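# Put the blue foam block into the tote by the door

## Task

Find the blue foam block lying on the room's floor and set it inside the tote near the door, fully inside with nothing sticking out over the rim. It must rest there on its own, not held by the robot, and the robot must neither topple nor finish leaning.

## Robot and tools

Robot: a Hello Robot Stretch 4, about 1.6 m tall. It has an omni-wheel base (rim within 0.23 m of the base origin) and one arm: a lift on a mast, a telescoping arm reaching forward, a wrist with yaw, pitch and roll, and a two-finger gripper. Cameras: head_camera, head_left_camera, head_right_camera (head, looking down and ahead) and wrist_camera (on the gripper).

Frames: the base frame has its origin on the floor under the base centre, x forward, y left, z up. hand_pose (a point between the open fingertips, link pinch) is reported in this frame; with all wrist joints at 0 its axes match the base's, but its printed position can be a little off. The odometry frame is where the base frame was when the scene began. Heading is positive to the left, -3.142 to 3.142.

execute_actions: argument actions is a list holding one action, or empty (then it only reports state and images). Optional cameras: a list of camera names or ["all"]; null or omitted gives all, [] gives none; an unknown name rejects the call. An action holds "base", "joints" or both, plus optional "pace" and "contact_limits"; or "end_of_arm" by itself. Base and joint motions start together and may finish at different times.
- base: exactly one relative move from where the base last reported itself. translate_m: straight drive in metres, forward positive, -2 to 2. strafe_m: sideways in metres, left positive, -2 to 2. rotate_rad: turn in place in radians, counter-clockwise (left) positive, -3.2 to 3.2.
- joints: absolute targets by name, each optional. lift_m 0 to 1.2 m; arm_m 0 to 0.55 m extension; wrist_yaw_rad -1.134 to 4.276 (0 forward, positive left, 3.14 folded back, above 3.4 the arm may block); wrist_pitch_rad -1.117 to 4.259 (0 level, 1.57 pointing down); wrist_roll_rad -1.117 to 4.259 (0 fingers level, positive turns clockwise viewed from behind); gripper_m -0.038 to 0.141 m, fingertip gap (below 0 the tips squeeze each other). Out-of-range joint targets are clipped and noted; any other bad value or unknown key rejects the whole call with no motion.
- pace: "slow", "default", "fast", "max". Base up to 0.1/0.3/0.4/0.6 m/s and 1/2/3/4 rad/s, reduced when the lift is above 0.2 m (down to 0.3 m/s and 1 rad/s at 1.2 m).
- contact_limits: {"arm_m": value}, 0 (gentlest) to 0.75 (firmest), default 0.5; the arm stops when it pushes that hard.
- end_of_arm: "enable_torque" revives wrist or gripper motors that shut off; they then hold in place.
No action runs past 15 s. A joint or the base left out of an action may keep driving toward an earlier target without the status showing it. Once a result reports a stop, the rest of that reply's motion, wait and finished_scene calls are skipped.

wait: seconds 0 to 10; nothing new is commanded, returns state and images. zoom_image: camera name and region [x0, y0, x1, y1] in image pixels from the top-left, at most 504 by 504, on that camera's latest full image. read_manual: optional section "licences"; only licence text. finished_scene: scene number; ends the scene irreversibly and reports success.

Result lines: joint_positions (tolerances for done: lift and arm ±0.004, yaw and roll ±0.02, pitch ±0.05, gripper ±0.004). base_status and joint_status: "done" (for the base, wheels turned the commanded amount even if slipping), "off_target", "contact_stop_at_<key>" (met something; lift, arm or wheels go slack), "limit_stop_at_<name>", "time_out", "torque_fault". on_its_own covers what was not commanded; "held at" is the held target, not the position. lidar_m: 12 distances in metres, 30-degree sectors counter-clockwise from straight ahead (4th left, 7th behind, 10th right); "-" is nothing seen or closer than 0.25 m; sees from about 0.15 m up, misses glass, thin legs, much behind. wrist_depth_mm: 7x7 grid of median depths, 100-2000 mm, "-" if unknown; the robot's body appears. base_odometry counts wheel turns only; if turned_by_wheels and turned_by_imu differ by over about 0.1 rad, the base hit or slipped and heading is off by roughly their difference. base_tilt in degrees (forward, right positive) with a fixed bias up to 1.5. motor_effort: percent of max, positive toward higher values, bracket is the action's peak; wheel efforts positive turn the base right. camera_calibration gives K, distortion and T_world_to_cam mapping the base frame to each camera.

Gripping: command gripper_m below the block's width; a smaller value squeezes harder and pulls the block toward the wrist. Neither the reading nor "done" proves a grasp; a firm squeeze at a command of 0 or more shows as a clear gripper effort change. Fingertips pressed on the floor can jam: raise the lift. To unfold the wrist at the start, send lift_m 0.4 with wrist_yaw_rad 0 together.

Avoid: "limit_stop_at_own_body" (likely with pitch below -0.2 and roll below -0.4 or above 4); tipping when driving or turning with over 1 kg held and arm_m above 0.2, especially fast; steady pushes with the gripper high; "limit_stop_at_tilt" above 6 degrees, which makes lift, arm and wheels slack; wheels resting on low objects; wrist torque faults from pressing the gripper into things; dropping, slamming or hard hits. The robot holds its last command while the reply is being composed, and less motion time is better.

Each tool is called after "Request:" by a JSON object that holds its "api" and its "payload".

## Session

Request:
{"api": "execute_actions", "payload": {"actions": []}}

Scene clock: 0.00 s.
base_odometry: x=+0.000 y=+0.000 heading=+0.000 (m, m, rad; odometry frame)
turned_by_wheels: +0.000 (rad since the last result)
turned_by_imu: +0.000 (rad since the last result)
base_tilt: forward=+0.1 right=+1.0 (deg)
lidar_m: 0.89 0.92 1.26 1.33 1.16 0.81 0.76 0.79 1.10 1.58 1.37 0.96
base_status: not commanded
joint_positions: lift_m=+0.243 arm_m=-0.001 wrist_yaw_rad=+3.101 wrist_pitch_rad=+0.021 wrist_roll_rad=+0.016 gripper_m=+0.057
joint_status: not commanded
motor_effort: lift_m=+18 arm_m=+0 wrist_yaw_rad=-1 wrist_pitch_rad=-6 wrist_roll_rad=+0 gripper_m=-4 wheel_0=-1 wheel_1=-1 wheel_2=+1 (%)
hand_pose: x=-0.1148 y=+0.0991 z=+0.4154 quat_wxyz=(+0.021, -0.010, +0.008, +1.000) (m; base frame)
wrist_depth_mm: - 142 931 946 960 991 991 / - 133 891 931 960 976 991 / - 133 197 931 960 960 976 / 120 140 276 931 946 946 960 / 866 878 917 917 946 976 976 / 878 878 210 917 213 946 960 / 866 878 891 149 917 960 960
pictures: head_camera, head_left_camera, head_right_camera, wrist_camera
camera_calibration (this result's frames):
wrist_camera: T_world_to_cam=[[0.0221447, 0.999316, 0.0296104, -0.109707], [-0.00408324, 0.0297079, -0.99955, 0.471014], [-0.999746, 0.0220138, 0.00473832, 0.103561], [0, 0, 0, 1]] pos_world=[0.107887, 0.0933592, 0.47356]
Images, in order (width x height): head_camera 420x560, head_left_camera 420x672, head_right_camera 420x672, wrist_camera 616x392.

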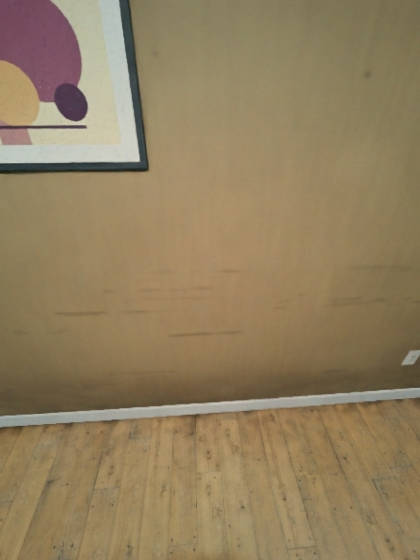

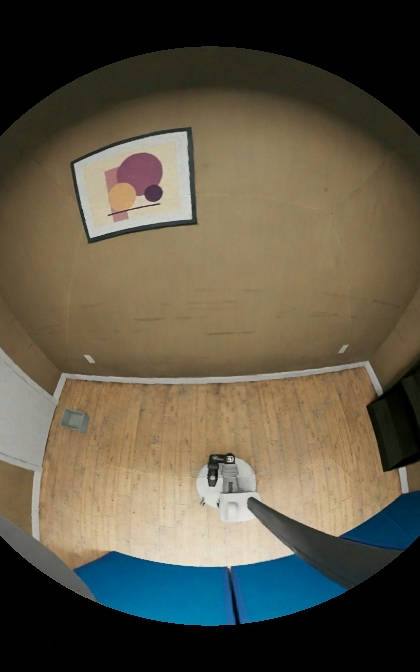

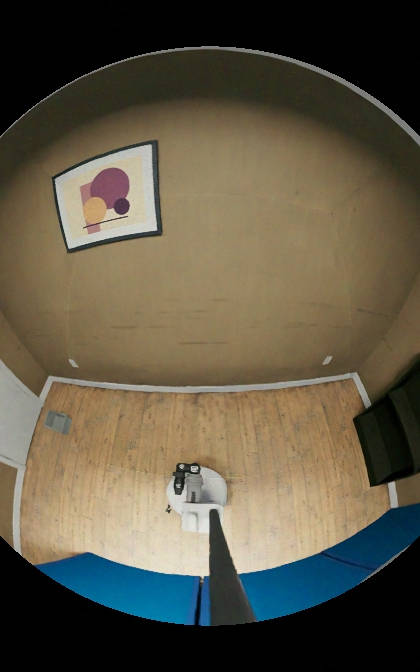

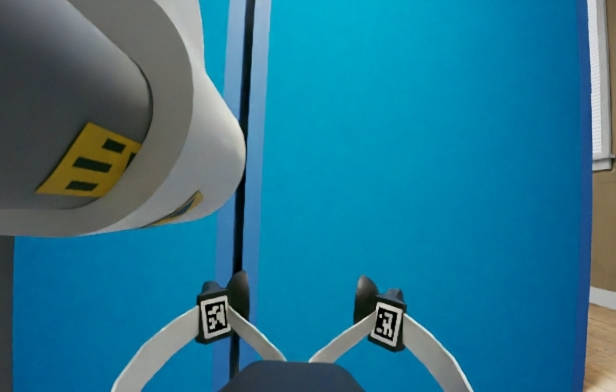

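Request:
{"api": "execute_actions", "payload": {"actions": [{"base":{"rotate_rad":1.92},"pace":"max"}], "cameras": ["head_left_camera"]}}

Request:
{"api": "execute_actions", "payload": {"actions": [{"base":{"translate_m":1.38},"pace":"max"}], "cameras": []}}

Request:
{"api": "execute_actions", "payload": {"actions": [{"base":{"rotate_rad":1.3},"pace":"max"}], "cameras": ["head_left_camera"]}}

Scene clock: 3.27 s.
base_odometry: x=+0.000 y=+0.000 heading=+1.920 (m, m, rad; odometry frame)
turned_by_wheels: +1.920 (rad since the last result)
turned_by_imu: +1.903 (rad since the last result)
base_tilt: forward=+0.1 right=+0.8 (deg)
lidar_m: 1.84 0.88 0.77 0.77 0.93 1.55 1.57 1.04 0.89 0.90 1.09 1.33
base_status: done
joint_positions: lift_m=+0.243 arm_m=-0.001 wrist_yaw_rad=+3.101 wrist_pitch_rad=+0.021 wrist_roll_rad=+0.016 gripper_m=+0.057
joint_status: not commanded
motor_effort: lift_m=+18(18) arm_m=+0(0) wrist_yaw_rad=+0(1) wrist_pitch_rad=-6(7) wrist_roll_rad=+0(1) gripper_m=+5(0) wheel_0=-3(17) wheel_1=+0(8) wheel_2=-1(15) (%)
hand_pose: x=-0.1148 y=+0.0992 z=+0.4154 quat_wxyz=(+0.021, -0.010, +0.008, +1.000) (m; base frame)
wrist_depth_mm: - 142 - - 1983 1863 1756 / - 133 - - 1921 1756 1708 / - 134 196 - 1921 1808 1756 / 119 140 274 1983 1921 1756 1708 / 1098 1464 - - 1863 1756 1708 / 1138 1397 210 1708 213 1756 1576 / 1042 1025 1138 149 1098 1205 1281
pictures: head_left_camera
Images, in order (width x height): head_left_camera 420x672.

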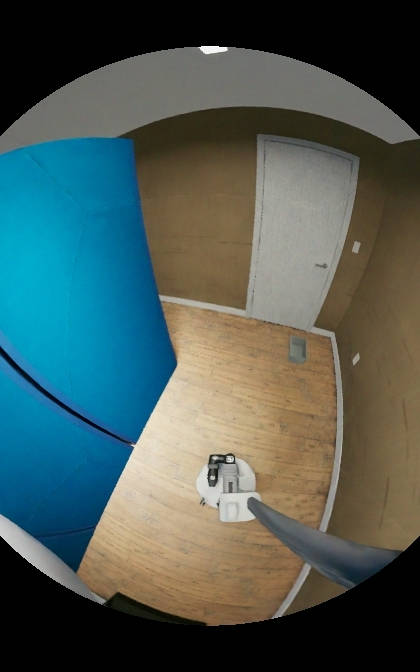

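Scene clock: 7.10 s.
base_odometry: x=-0.472 y=+1.297 heading=+1.920 (m, m, rad; odometry frame)
turned_by_wheels: +0.001 (rad since the last result)
turned_by_imu: -0.006 (rad since the last result)
base_tilt: forward=+0.1 right=+1.0 (deg)
lidar_m: 0.54 0.66 1.23 0.71 0.51 0.80 2.53 1.52 0.76 0.74 0.59 0.53
base_status: done
joint_positions: lift_m=+0.243 arm_m=-0.001 wrist_yaw_rad=+3.101 wrist_pitch_rad=+0.021 wrist_roll_rad=+0.016 gripper_m=+0.057
joint_status: not commanded
motor_effort: lift_m=+18(19) arm_m=+0(1) wrist_yaw_rad=+0(1) wrist_pitch_rad=-7(7) wrist_roll_rad=+1(3) gripper_m=-4(3) wheel_0=+4(9) wheel_1=+2(10) wheel_2=+1(17) (%)
hand_pose: x=-0.1148 y=+0.0992 z=+0.4154 quat_wxyz=(+0.021, -0.010, +0.008, +1.000) (m; base frame)
wrist_depth_mm: - 142 - - - 1537 683 / - 133 - - - 1464 707 / - 133 197 - - 1499 699 / 119 140 274 - - 1464 661 / 1576 - - - - 1397 683 / 1464 1708 210 1921 213 1397 668 / 1078 1042 1138 150 1118 1118 647
pictures: none
No camera images: the call's "cameras" was empty. Leave "cameras" out to get every camera's image.

Scene clock: 8.53 s.
base_odometry: x=-0.472 y=+1.297 heading=-3.063 (m, m, rad; odometry frame)
turned_by_wheels: +1.300 (rad since the last result)
turned_by_imu: +1.289 (rad since the last result)
base_tilt: forward=+0.1 right=+0.9 (deg)
lidar_m: 2.59 0.50 0.53 1.75 1.85 1.37 0.71 0.74 0.53 0.53 0.57 0.85
base_status: done
joint_positions: lift_m=+0.243 arm_m=-0.001 wrist_yaw_rad=+3.101 wrist_pitch_rad=+0.021 wrist_roll_rad=+0.016 gripper_m=+0.057
joint_status: not commanded
motor_effort: lift_m=+18(18) arm_m=-1(1) wrist_yaw_rad=-1(1) wrist_pitch_rad=-8(8) wrist_roll_rad=+1(1) gripper_m=-2(1) wheel_0=-4(10) wheel_1=-1(10) wheel_2=-1(15) (%)
hand_pose: x=-0.1148 y=+0.0992 z=+0.4154 quat_wxyz=(+0.021, -0.010, +0.008, +1.000) (m; base frame)
wrist_depth_mm: - 141 1499 1499 1464 1499 1499 / - 133 1499 1499 1464 1464 1464 / - 133 197 1499 1499 1499 1464 / 119 140 276 1499 1499 1499 1464 / 891 1397 1499 1464 1464 1430 1464 / 946 1366 210 1499 213 1464 1464 / 946 991 917 149 1098 1182 1281
pictures: head_left_camera
Images, in order (width x height): head_left_camera 420x672.

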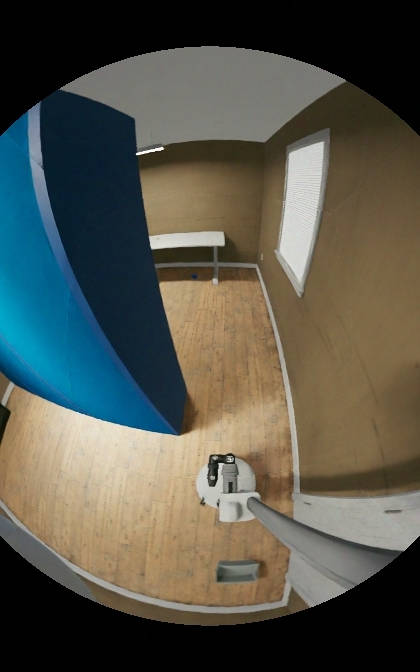

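Request:
{"api": "execute_actions", "payload": {"actions": [{"base":{"translate_m":2.0},"joints":{"lift_m":0.35,"gripper_m":0.1},"pace":"max"}], "cameras": []}}

Request:
{"api": "execute_actions", "payload": {"actions": [{"base":{"strafe_m":0.55},"joints":{"wrist_yaw_rad":0,"wrist_pitch_rad":0.6,"arm_m":0.2,"gripper_m":0.14},"pace":"max"}], "cameras": ["head_camera","wrist_camera"]}}

Scene clock: 15.17 s.
base_odometry: x=-2.466 y=+1.140 heading=-3.063 (m, m, rad; odometry frame)
turned_by_wheels: +0.000 (rad since the last result)
turned_by_imu: -0.009 (rad since the last result)
base_tilt: forward=+0.0 right=+0.8 (deg)
lidar_m: 0.57 0.60 0.90 2.28 1.57 1.18 1.37 0.88 0.61 0.60 0.67 0.98
base_status: done
joint_positions: lift_m=+0.350 arm_m=-0.001 wrist_yaw_rad=+3.101 wrist_pitch_rad=+0.021 wrist_roll_rad=+0.016 gripper_m=+0.100
joint_status: all done
motor_effort: lift_m=+20(24) arm_m=-1(0) wrist_yaw_rad=-1(1) wrist_pitch_rad=-7(8) wrist_roll_rad=+1(2) gripper_m=+2(0) wheel_0=+2(21) wheel_1=+0(10) wheel_2=+0(18) (%)
hand_pose: x=-0.1148 y=+0.0991 z=+0.5219 quat_wxyz=(+0.021, -0.010, +0.008, +1.000) (m; base frame)
wrist_depth_mm: - 142 - - 1708 1708 1537 / - 133 - - 1430 1756 1499 / - 133 197 - 1756 1756 1499 / 119 140 274 - 1756 1756 1618 / 1078 1618 - - 1756 1708 1499 / 1138 1430 218 - 215 1708 1576 / 1118 1281 1430 148 1281 1281 1336
pictures: none
No camera images: the call's "cameras" was empty. Leave "cameras" out to get every camera's image.

Scene clock: 17.47 s.
base_odometry: x=-2.423 y=+0.591 heading=-3.063 (m, m, rad; odometry frame)
turned_by_wheels: +0.000 (rad since the last result)
turned_by_imu: -0.002 (rad since the last result)
base_tilt: forward=+0.1 right=+0.9 (deg)
lidar_m: 0.60 0.64 0.90 1.72 1.56 1.16 1.13 1.67 1.21 1.16 1.26 0.63
base_status: done
joint_positions: lift_m=+0.350 arm_m=+0.199 wrist_yaw_rad=+0.000 wrist_pitch_rad=+0.602 wrist_roll_rad=+0.016 gripper_m=+0.140
joint_status: all done
motor_effort: lift_m=+20(20) arm_m=+6(6) wrist_yaw_rad=-2(10) wrist_pitch_rad=-6(10) wrist_roll_rad=+1(2) gripper_m=+1(1) wheel_0=+1(16) wheel_1=-2(17) wheel_2=+0(0) (%)
hand_pose: x=+0.6077 y=-0.0873 z=+0.3647 quat_wxyz=(+0.955, +0.007, +0.296, -0.002) (m; base frame)
wrist_depth_mm: 960 931 904 904 891 854 842 / 991 991 991 976 946 931 559 / 1098 1078 1078 1060 1042 1025 564 / 991 991 1008 1025 1042 991 597 / 798 809 842 831 842 798 809 / 661 210 691 661 699 627 707 / 585 580 597 148 597 585 569
pictures: head_camera, wrist_camera
camera_calibration (this result's frames):
wrist_camera: T_world_to_cam=[[0.0322984, -0.999373, 0.0144785, -0.113058], [-0.543808, -0.0297256, -0.838683, 0.693031], [0.838588, 0.0192146, -0.544427, -0.0868436], [0, 0, 0, 1]] pos_world=[0.453353, -0.0907174, 0.53559]
Images, in order (width x height): head_camera 420x560, wrist_camera 616x392.

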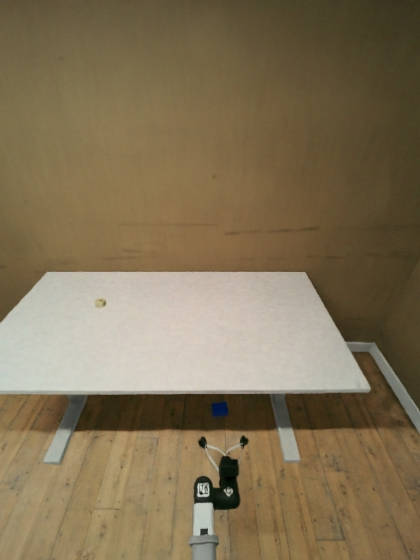

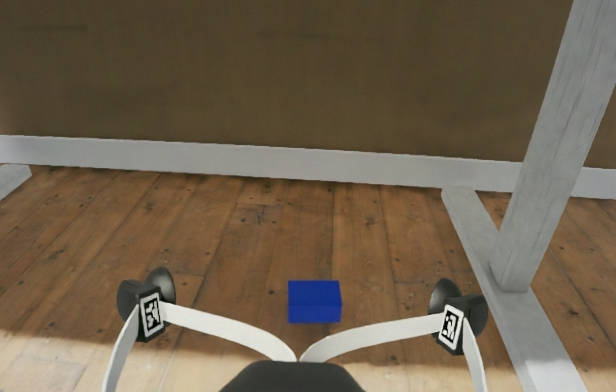

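Request:
{"api": "execute_actions", "payload": {"actions": [{"base":{"translate_m":0.25},"joints":{"wrist_roll_rad":1.55,"wrist_pitch_rad":1.57,"arm_m":0.5,"lift_m":0.24},"pace":"max"}], "cameras": ["wrist_camera"]}}

Scene clock: 20.40 s.
base_odometry: x=-2.672 y=+0.572 heading=-3.063 (m, m, rad; odometry frame)
turned_by_wheels: +0.000 (rad since the last result)
turned_by_imu: -0.001 (rad since the last result)
base_tilt: forward=+0.1 right=+0.9 (deg)
lidar_m: 0.35 0.36 0.54 1.70 1.81 1.41 1.39 1.67 1.23 1.19 0.50 0.37
base_status: done
joint_positions: lift_m=+0.240 arm_m=+0.499 wrist_yaw_rad=+0.000 wrist_pitch_rad=+1.570 wrist_roll_rad=+1.550 gripper_m=+0.140
joint_status: all done
motor_effort: lift_m=+16(17) arm_m=+6(6) wrist_yaw_rad=-2(0) wrist_pitch_rad=+0(6) wrist_roll_rad=+1(6) gripper_m=+1(0) wheel_0=+2(12) wheel_1=+1(11) wheel_2=+3(16) (%)
hand_pose: x=+0.6702 y=-0.0874 z=+0.1299 quat_wxyz=(+0.506, +0.495, +0.505, -0.494) (m; base frame)
wrist_depth_mm: 366 364 362 359 357 355 355 / 362 362 357 357 355 357 353 / 359 359 357 357 355 355 351 / 359 357 355 353 353 351 351 / 357 357 355 309 349 349 349 / 355 211 353 307 349 347 347 / 353 353 351 148 347 345 345
pictures: wrist_camera
camera_calibration (this result's frames):
wrist_camera: T_world_to_cam=[[-0.997546, -0.0673017, -0.0192829, 0.664331], [-0.0667788, 0.997413, -0.0265884, 0.194656], [0.0210225, -0.0252354, -0.99946, 0.33603], [0, 0, 0, 1]] pos_world=[0.668636, -0.140962, 0.353834]
Images, in order (width x height): wrist_camera 616x392.

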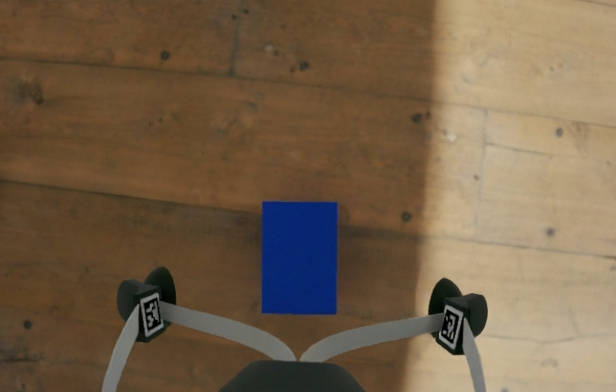

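Request:
{"api": "execute_actions", "payload": {"actions": [{"base":{"rotate_rad":-0.015},"joints":{"arm_m":0.507,"lift_m":0.142,"gripper_m":0.09,"wrist_roll_rad":1.51},"pace":"fast"}], "cameras": []}}

Request:
{"api": "execute_actions", "payload": {"actions": [{"joints":{"gripper_m":0.02}}], "cameras": ["wrist_camera"]}}

Scene clock: 22.83 s.
base_odometry: x=-2.672 y=+0.572 heading=-3.078 (m, m, rad; odometry frame)
turned_by_wheels: -0.015 (rad since the last result)
turned_by_imu: -0.016 (rad since the last result)
base_tilt: forward=+0.1 right=+0.8 (deg)
lidar_m: 0.36 0.36 0.52 1.72 1.80 1.42 1.39 1.71 1.25 1.17 0.52 0.36
base_status: done
joint_positions: lift_m=+0.142 arm_m=+0.506 wrist_yaw_rad=+0.000 wrist_pitch_rad=+1.570 wrist_roll_rad=+1.510 gripper_m=+0.090
joint_status: all done
motor_effort: lift_m=+15(15) arm_m=+6(7) wrist_yaw_rad=-1(1) wrist_pitch_rad=+0(0) wrist_roll_rad=+0(0) gripper_m=+1(1) wheel_0=-1(11) wheel_1=+0(11) wheel_2=-2(9) (%)
hand_pose: x=+0.6771 y=-0.0874 z=+0.0320 quat_wxyz=(+0.515, +0.485, +0.515, -0.484) (m; base frame)
wrist_depth_mm: 264 262 260 260 258 258 257 / 263 262 260 258 257 257 255 / 260 260 258 257 257 255 255 / 259 259 257 256 256 255 254 / 258 257 255 210 253 254 253 / 256 256 210 209 214 252 251 / 256 254 254 155 251 251 250
pictures: none
No camera images: the call's "cameras" was empty. Leave "cameras" out to get every camera's image.

Scene clock: 24.33 s.
base_odometry: x=-2.672 y=+0.572 heading=-3.078 (m, m, rad; odometry frame)
turned_by_wheels: +0.000 (rad since the last result)
turned_by_imu: +0.000 (rad since the last result)
base_tilt: forward=+0.1 right=+0.8 (deg)
lidar_m: 0.35 0.37 0.53 1.71 1.79 1.41 1.37 1.71 1.24 1.19 0.52 0.34
base_status: not commanded
joint_positions: lift_m=+0.142 arm_m=+0.506 wrist_yaw_rad=+0.000 wrist_pitch_rad=+1.570 wrist_roll_rad=+1.510 gripper_m=+0.020
joint_status: all done
motor_effort: lift_m=+15(15) arm_m=+6(6) wrist_yaw_rad=-1(2) wrist_pitch_rad=+0(1) wrist_roll_rad=-1(1) gripper_m=-16(17) wheel_0=-1(1) wheel_1=+0(0) wheel_2=-2(2) (%)
hand_pose: x=+0.6771 y=-0.0874 z=+0.0320 quat_wxyz=(+0.515, +0.485, +0.515, -0.484) (m; base frame)
wrist_depth_mm: 263 263 262 259 259 258 257 / 263 263 260 258 257 257 256 / 262 260 259 257 256 255 254 / 259 258 258 256 255 254 253 / 258 257 256 198 254 253 252 / 257 255 197 196 200 252 251 / 256 211 254 196 251 250 251
pictures: wrist_camera
camera_calibration (this result's frames):
wrist_camera: T_world_to_cam=[[-0.99418, -0.106024, -0.0190882, 0.663652], [-0.105501, 0.994063, -0.026614, 0.218441], [0.0217966, -0.0244453, -0.999464, 0.237583], [0, 0, 0, 1]] pos_world=[0.677657, -0.140973, 0.255937]
Images, in order (width x height): wrist_camera 616x392.

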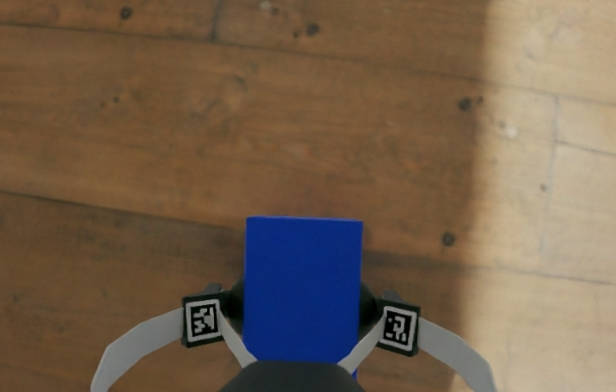

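Request:
{"api": "execute_actions", "payload": {"actions": [{"base":{"translate_m":-0.5},"joints":{"lift_m":0.2,"arm_m":0.2,"wrist_roll_rad":0},"pace":"max"}], "cameras": []}}

Request:
{"api": "execute_actions", "payload": {"actions": [{"base":{"rotate_rad":3.15},"pace":"fast"}], "cameras": []}}

Request:
{"api": "execute_actions", "payload": {"actions": [{"base":{"strafe_m":0.74},"pace":"max"}], "cameras": ["head_camera"]}}

Scene clock: 27.93 s.
base_odometry: x=-2.173 y=+0.603 heading=-3.079 (m, m, rad; odometry frame)
turned_by_wheels: -0.001 (rad since the last result)
turned_by_imu: +0.001 (rad since the last result)
base_tilt: forward=+0.1 right=+0.8 (deg)
lidar_m: 0.85 0.88 1.24 1.71 1.22 0.92 0.88 1.71 1.21 1.17 1.22 0.88
base_status: done
joint_positions: lift_m=+0.200 arm_m=+0.201 wrist_yaw_rad=+0.000 wrist_pitch_rad=+1.570 wrist_roll_rad=+0.000 gripper_m=+0.020
joint_status: all done
motor_effort: lift_m=+21(24) arm_m=-6(7) wrist_yaw_rad=+0(2) wrist_pitch_rad=-2(3) wrist_roll_rad=+0(1) gripper_m=-19(17) wheel_0=-3(12) wheel_1=-1(9) wheel_2=-3(18) (%)
hand_pose: x=+0.3720 y=-0.0874 z=+0.0895 quat_wxyz=(+0.707, +0.000, +0.707, +0.000) (m; base frame)
wrist_depth_mm: 324 324 324 324 322 322 322 / 320 320 320 322 322 320 320 / 320 319 320 319 319 319 319 / 317 317 319 317 317 317 315 / 317 314 314 198 314 312 314 / 314 314 198 197 200 314 310 / 309 238 310 197 309 307 309
pictures: none
No camera images: the call's "cameras" was empty. Leave "cameras" out to get every camera's image.

Scene clock: 30.27 s.
base_odometry: x=-2.173 y=+0.603 heading=+0.071 (m, m, rad; odometry frame)
turned_by_wheels: +3.149 (rad since the last result)
turned_by_imu: +3.123 (rad since the last result)
base_tilt: forward=+0.1 right=+0.8 (deg)
lidar_m: 0.87 1.60 1.17 1.15 1.23 0.89 0.84 0.92 1.81 1.74 1.22 0.90
base_status: done
joint_positions: lift_m=+0.200 arm_m=+0.201 wrist_yaw_rad=+0.000 wrist_pitch_rad=+1.570 wrist_roll_rad=+0.000 gripper_m=+0.020
joint_status: not commanded
motor_effort: lift_m=+20(21) arm_m=-6(6) wrist_yaw_rad=-2(3) wrist_pitch_rad=-2(1) wrist_roll_rad=+0(1) gripper_m=-13(12) wheel_0=-5(11) wheel_1=-3(9) wheel_2=-3(15) (%)
hand_pose: x=+0.3722 y=-0.0874 z=+0.0896 quat_wxyz=(+0.707, +0.000, +0.707, +0.000) (m; base frame)
wrist_depth_mm: 325 325 324 324 325 324 322 / 322 320 320 320 320 320 322 / 319 319 319 320 319 317 319 / 319 315 315 317 315 315 315 / 315 314 315 198 315 314 314 / 312 312 197 198 200 312 310 / 310 239 309 196 309 309 309
pictures: none
No camera images: the call's "cameras" was empty. Leave "cameras" out to get every camera's image.

Scene clock: 32.83 s.
base_odometry: x=-2.225 y=+1.342 heading=+0.071 (m, m, rad; odometry frame)
turned_by_wheels: +0.000 (rad since the last result)
turned_by_imu: -0.002 (rad since the last result)
base_tilt: forward=+0.1 right=+0.8 (deg)
lidar_m: 1.49 0.57 0.42 0.40 0.45 0.68 0.84 0.88 1.27 2.48 1.27 1.04
base_status: done
joint_positions: lift_m=+0.200 arm_m=+0.201 wrist_yaw_rad=+0.000 wrist_pitch_rad=+1.570 wrist_roll_rad=+0.000 gripper_m=+0.020
joint_status: not commanded
motor_effort: lift_m=+20(20) arm_m=-6(6) wrist_yaw_rad=-2(2) wrist_pitch_rad=-2(1) wrist_roll_rad=+0(0) gripper_m=-11(15) wheel_0=+1(19) wheel_1=-2(14) wheel_2=+0(2) (%)
hand_pose: x=+0.3722 y=-0.0874 z=+0.0896 quat_wxyz=(+0.707, +0.000, +0.707, +0.000) (m; base frame)
wrist_depth_mm: 324 325 322 322 322 324 322 / 322 324 320 322 320 322 320 / 320 319 319 319 320 319 319 / 317 317 317 317 315 317 315 / 315 315 314 198 314 314 315 / 315 314 197 197 200 312 312 / 310 239 310 196 309 309 310
pictures: head_camera
Images, in order (width x height): head_camera 420x560.

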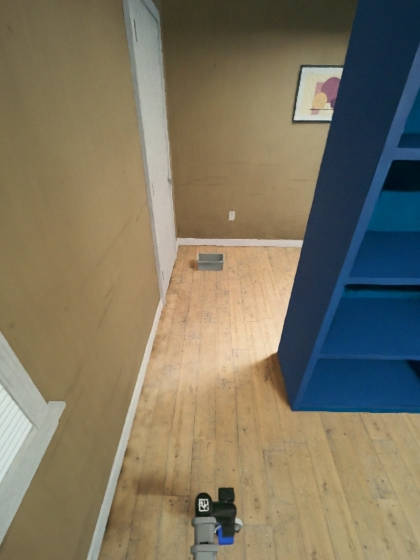

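Request:
{"api": "execute_actions", "payload": {"actions": [{"base":{"translate_m":1.92},"joints":{"arm_m":0.46,"lift_m":0.36},"pace":"max"}], "cameras": ["head_camera","wrist_camera"]}}

Scene clock: 38.10 s.
base_odometry: x=-0.310 y=+1.478 heading=+0.071 (m, m, rad; odometry frame)
turned_by_wheels: +0.000 (rad since the last result)
turned_by_imu: -0.009 (rad since the last result)
base_tilt: forward=+0.1 right=+0.7 (deg)
lidar_m: 0.57 0.47 0.33 0.31 0.37 0.54 1.62 0.79 0.79 2.48 1.62 0.62
base_status: done
joint_positions: lift_m=+0.360 arm_m=+0.459 wrist_yaw_rad=+0.000 wrist_pitch_rad=+1.570 wrist_roll_rad=+0.000 gripper_m=+0.020
joint_status: all done
motor_effort: lift_m=+20(22) arm_m=+6(7) wrist_yaw_rad=+0(1) wrist_pitch_rad=-1(2) wrist_roll_rad=+0(1) gripper_m=-13(13) wheel_0=+3(15) wheel_1=+0(13) wheel_2=+2(18) (%)
hand_pose: x=+0.6301 y=-0.0874 z=+0.2496 quat_wxyz=(+0.707, +0.000, +0.707, +0.000) (m; base frame)
wrist_depth_mm: 484 484 488 484 488 488 484 / 484 484 484 480 480 484 484 / 480 480 394 421 415 477 480 / 477 477 473 473 473 477 477 / 473 473 449 198 469 473 477 / 473 469 198 198 200 466 469 / 469 317 466 196 462 466 466
pictures: head_camera, wrist_camera
camera_calibration (this result's frames):
wrist_camera: T_world_to_cam=[[0.0456669, -0.998793, -0.0180714, -0.112456], [-0.998606, -0.0451638, -0.0273312, 0.691378], [0.0264821, 0.0192944, -0.999463, 0.456962], [0, 0, 0, 1]] pos_world=[0.683448, -0.089912, 0.47358]
Images, in order (width x height): head_camera 420x560, wrist_camera 616x392.

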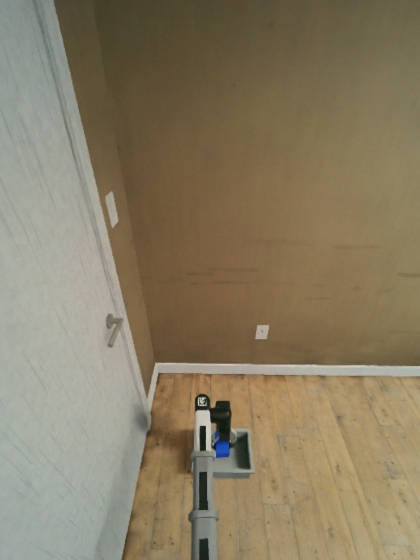

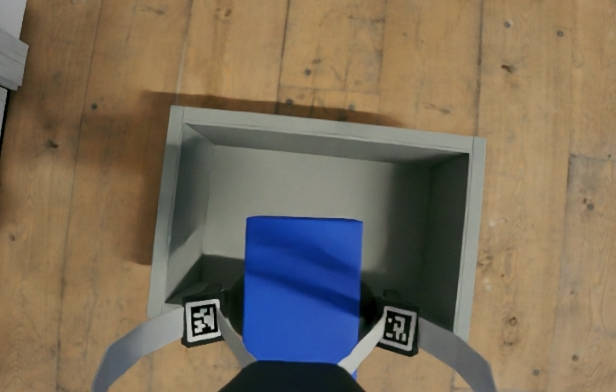

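Request:
{"api": "execute_actions", "payload": {"actions": [{"joints":{"lift_m":0.147,"arm_m":0.496,"wrist_roll_rad":0.09},"pace":"fast"}], "cameras": ["wrist_camera"]}}

Request:
{"api": "execute_actions", "payload": {"actions": [{"joints":{"gripper_m":0.09}}], "cameras": []}}

Request:
{"api": "execute_actions", "payload": {"actions": [{"joints":{"lift_m":0.31},"pace":"max"}], "cameras": ["wrist_camera"]}}

Scene clock: 41.10 s.
base_odometry: x=-0.310 y=+1.478 heading=+0.071 (m, m, rad; odometry frame)
turned_by_wheels: +0.000 (rad since the last result)
turned_by_imu: -0.001 (rad since the last result)
base_tilt: forward=+0.1 right=+0.8 (deg)
lidar_m: 0.58 0.45 0.33 0.30 0.37 0.53 1.66 0.78 0.77 2.50 1.60 0.60
base_status: not commanded
joint_positions: lift_m=+0.147 arm_m=+0.495 wrist_yaw_rad=+0.000 wrist_pitch_rad=+1.570 wrist_roll_rad=+0.090 gripper_m=+0.020
joint_status: all done
motor_effort: lift_m=+15(17) arm_m=+6(6) wrist_yaw_rad=-1(1) wrist_pitch_rad=-1(2) wrist_roll_rad=+2(7) gripper_m=-15(17) wheel_0=+3(3) wheel_1=+0(0) wheel_2=+2(2) (%)
hand_pose: x=+0.6660 y=-0.0874 z=+0.0370 quat_wxyz=(+0.707, +0.032, +0.706, -0.032) (m; base frame)
wrist_depth_mm: 268 268 268 267 266 267 267 / 144 144 144 144 144 144 205 / 170 197 196 193 190 183 179 / 187 259 259 258 258 258 221 / 187 257 258 199 257 257 219 / 186 254 197 197 200 256 217 / 185 195 254 197 252 242 214
pictures: wrist_camera
camera_calibration (this result's frames):
wrist_camera: T_world_to_cam=[[-0.0438143, -0.998875, -0.0181349, -0.0583465], [-0.998651, 0.0442966, -0.0271049, 0.729223], [0.0278778, 0.0169229, -0.999468, 0.242399], [0, 0, 0, 1]] pos_world=[0.718925, -0.0946851, 0.260977]
Images, in order (width x height): wrist_camera 616x392.

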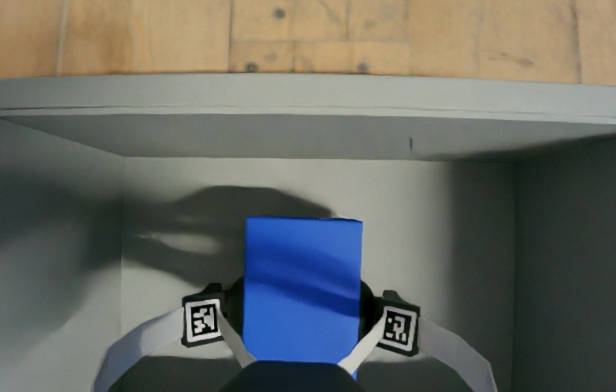

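Scene clock: 42.60 s.
base_odometry: x=-0.310 y=+1.478 heading=+0.071 (m, m, rad; odometry frame)
turned_by_wheels: +0.000 (rad since the last result)
turned_by_imu: +0.000 (rad since the last result)
base_tilt: forward=+0.1 right=+0.9 (deg)
lidar_m: 0.56 0.46 0.32 0.29 0.36 0.54 1.63 0.79 0.78 2.46 1.62 0.61
base_status: not commanded
joint_positions: lift_m=+0.147 arm_m=+0.495 wrist_yaw_rad=+0.000 wrist_pitch_rad=+1.570 wrist_roll_rad=+0.090 gripper_m=+0.090
joint_status: all done
motor_effort: lift_m=+16(15) arm_m=+6(6) wrist_yaw_rad=-1(1) wrist_pitch_rad=-2(2) wrist_roll_rad=+3(4) gripper_m=-3(17) wheel_0=+3(3) wheel_1=+0(0) wheel_2=+2(2) (%)
hand_pose: x=+0.6660 y=-0.0874 z=+0.0370 quat_wxyz=(+0.707, +0.032, +0.706, -0.032) (m; base frame)
wrist_depth_mm: 270 268 267 267 268 267 267 / 144 145 144 144 143 144 204 / 169 197 196 193 189 183 180 / 187 259 260 259 258 258 221 / 187 258 257 213 256 257 220 / 186 254 212 212 214 255 217 / 185 235 255 156 254 253 214
pictures: none
No camera images: the call's "cameras" was empty. Leave "cameras" out to get every camera's image.

Scene clock: 43.70 s.
base_odometry: x=-0.310 y=+1.478 heading=+0.071 (m, m, rad; odometry frame)
turned_by_wheels: +0.000 (rad since the last result)
turned_by_imu: +0.000 (rad since the last result)
base_tilt: forward=+0.1 right=+0.8 (deg)
lidar_m: 0.57 0.45 0.35 0.31 0.37 0.54 1.64 0.79 0.77 2.50 1.59 0.63
base_status: not commanded
joint_positions: lift_m=+0.310 arm_m=+0.495 wrist_yaw_rad=+0.000 wrist_pitch_rad=+1.570 wrist_roll_rad=+0.090 gripper_m=+0.090
joint_status: all done
motor_effort: lift_m=+21(24) arm_m=+6(6) wrist_yaw_rad=-1(1) wrist_pitch_rad=-2(2) wrist_roll_rad=+2(2) gripper_m=+2(1) wheel_0=+3(3) wheel_1=+0(0) wheel_2=+2(2) (%)
hand_pose: x=+0.6660 y=-0.0874 z=+0.1995 quat_wxyz=(+0.707, +0.032, +0.706, -0.032) (m; base frame)
wrist_depth_mm: 436 436 433 433 436 433 430 / 433 433 433 430 430 430 427 / 433 430 430 430 430 427 427 / 430 351 421 421 421 362 427 / 424 351 421 375 415 357 421 / 418 322 213 418 213 353 418 / 418 322 329 156 334 297 418
pictures: wrist_camera
camera_calibration (this result's frames):
wrist_camera: T_world_to_cam=[[-0.0438172, -0.998875, -0.0181384, -0.0553956], [-0.998648, 0.0443009, -0.0271828, 0.733671], [0.0279557, 0.0169228, -0.999466, 0.404763], [0, 0, 0, 1]] pos_world=[0.718937, -0.0946853, 0.423485]
Images, in order (width x height): wrist_camera 616x392.

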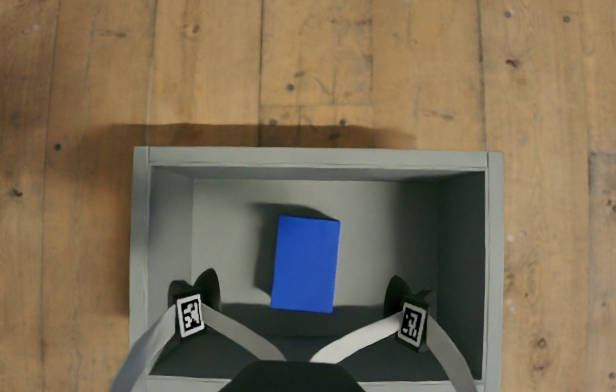

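Request:
{"api": "finished_scene", "payload": {"scene": 2}}

The scene is finished: the task was done.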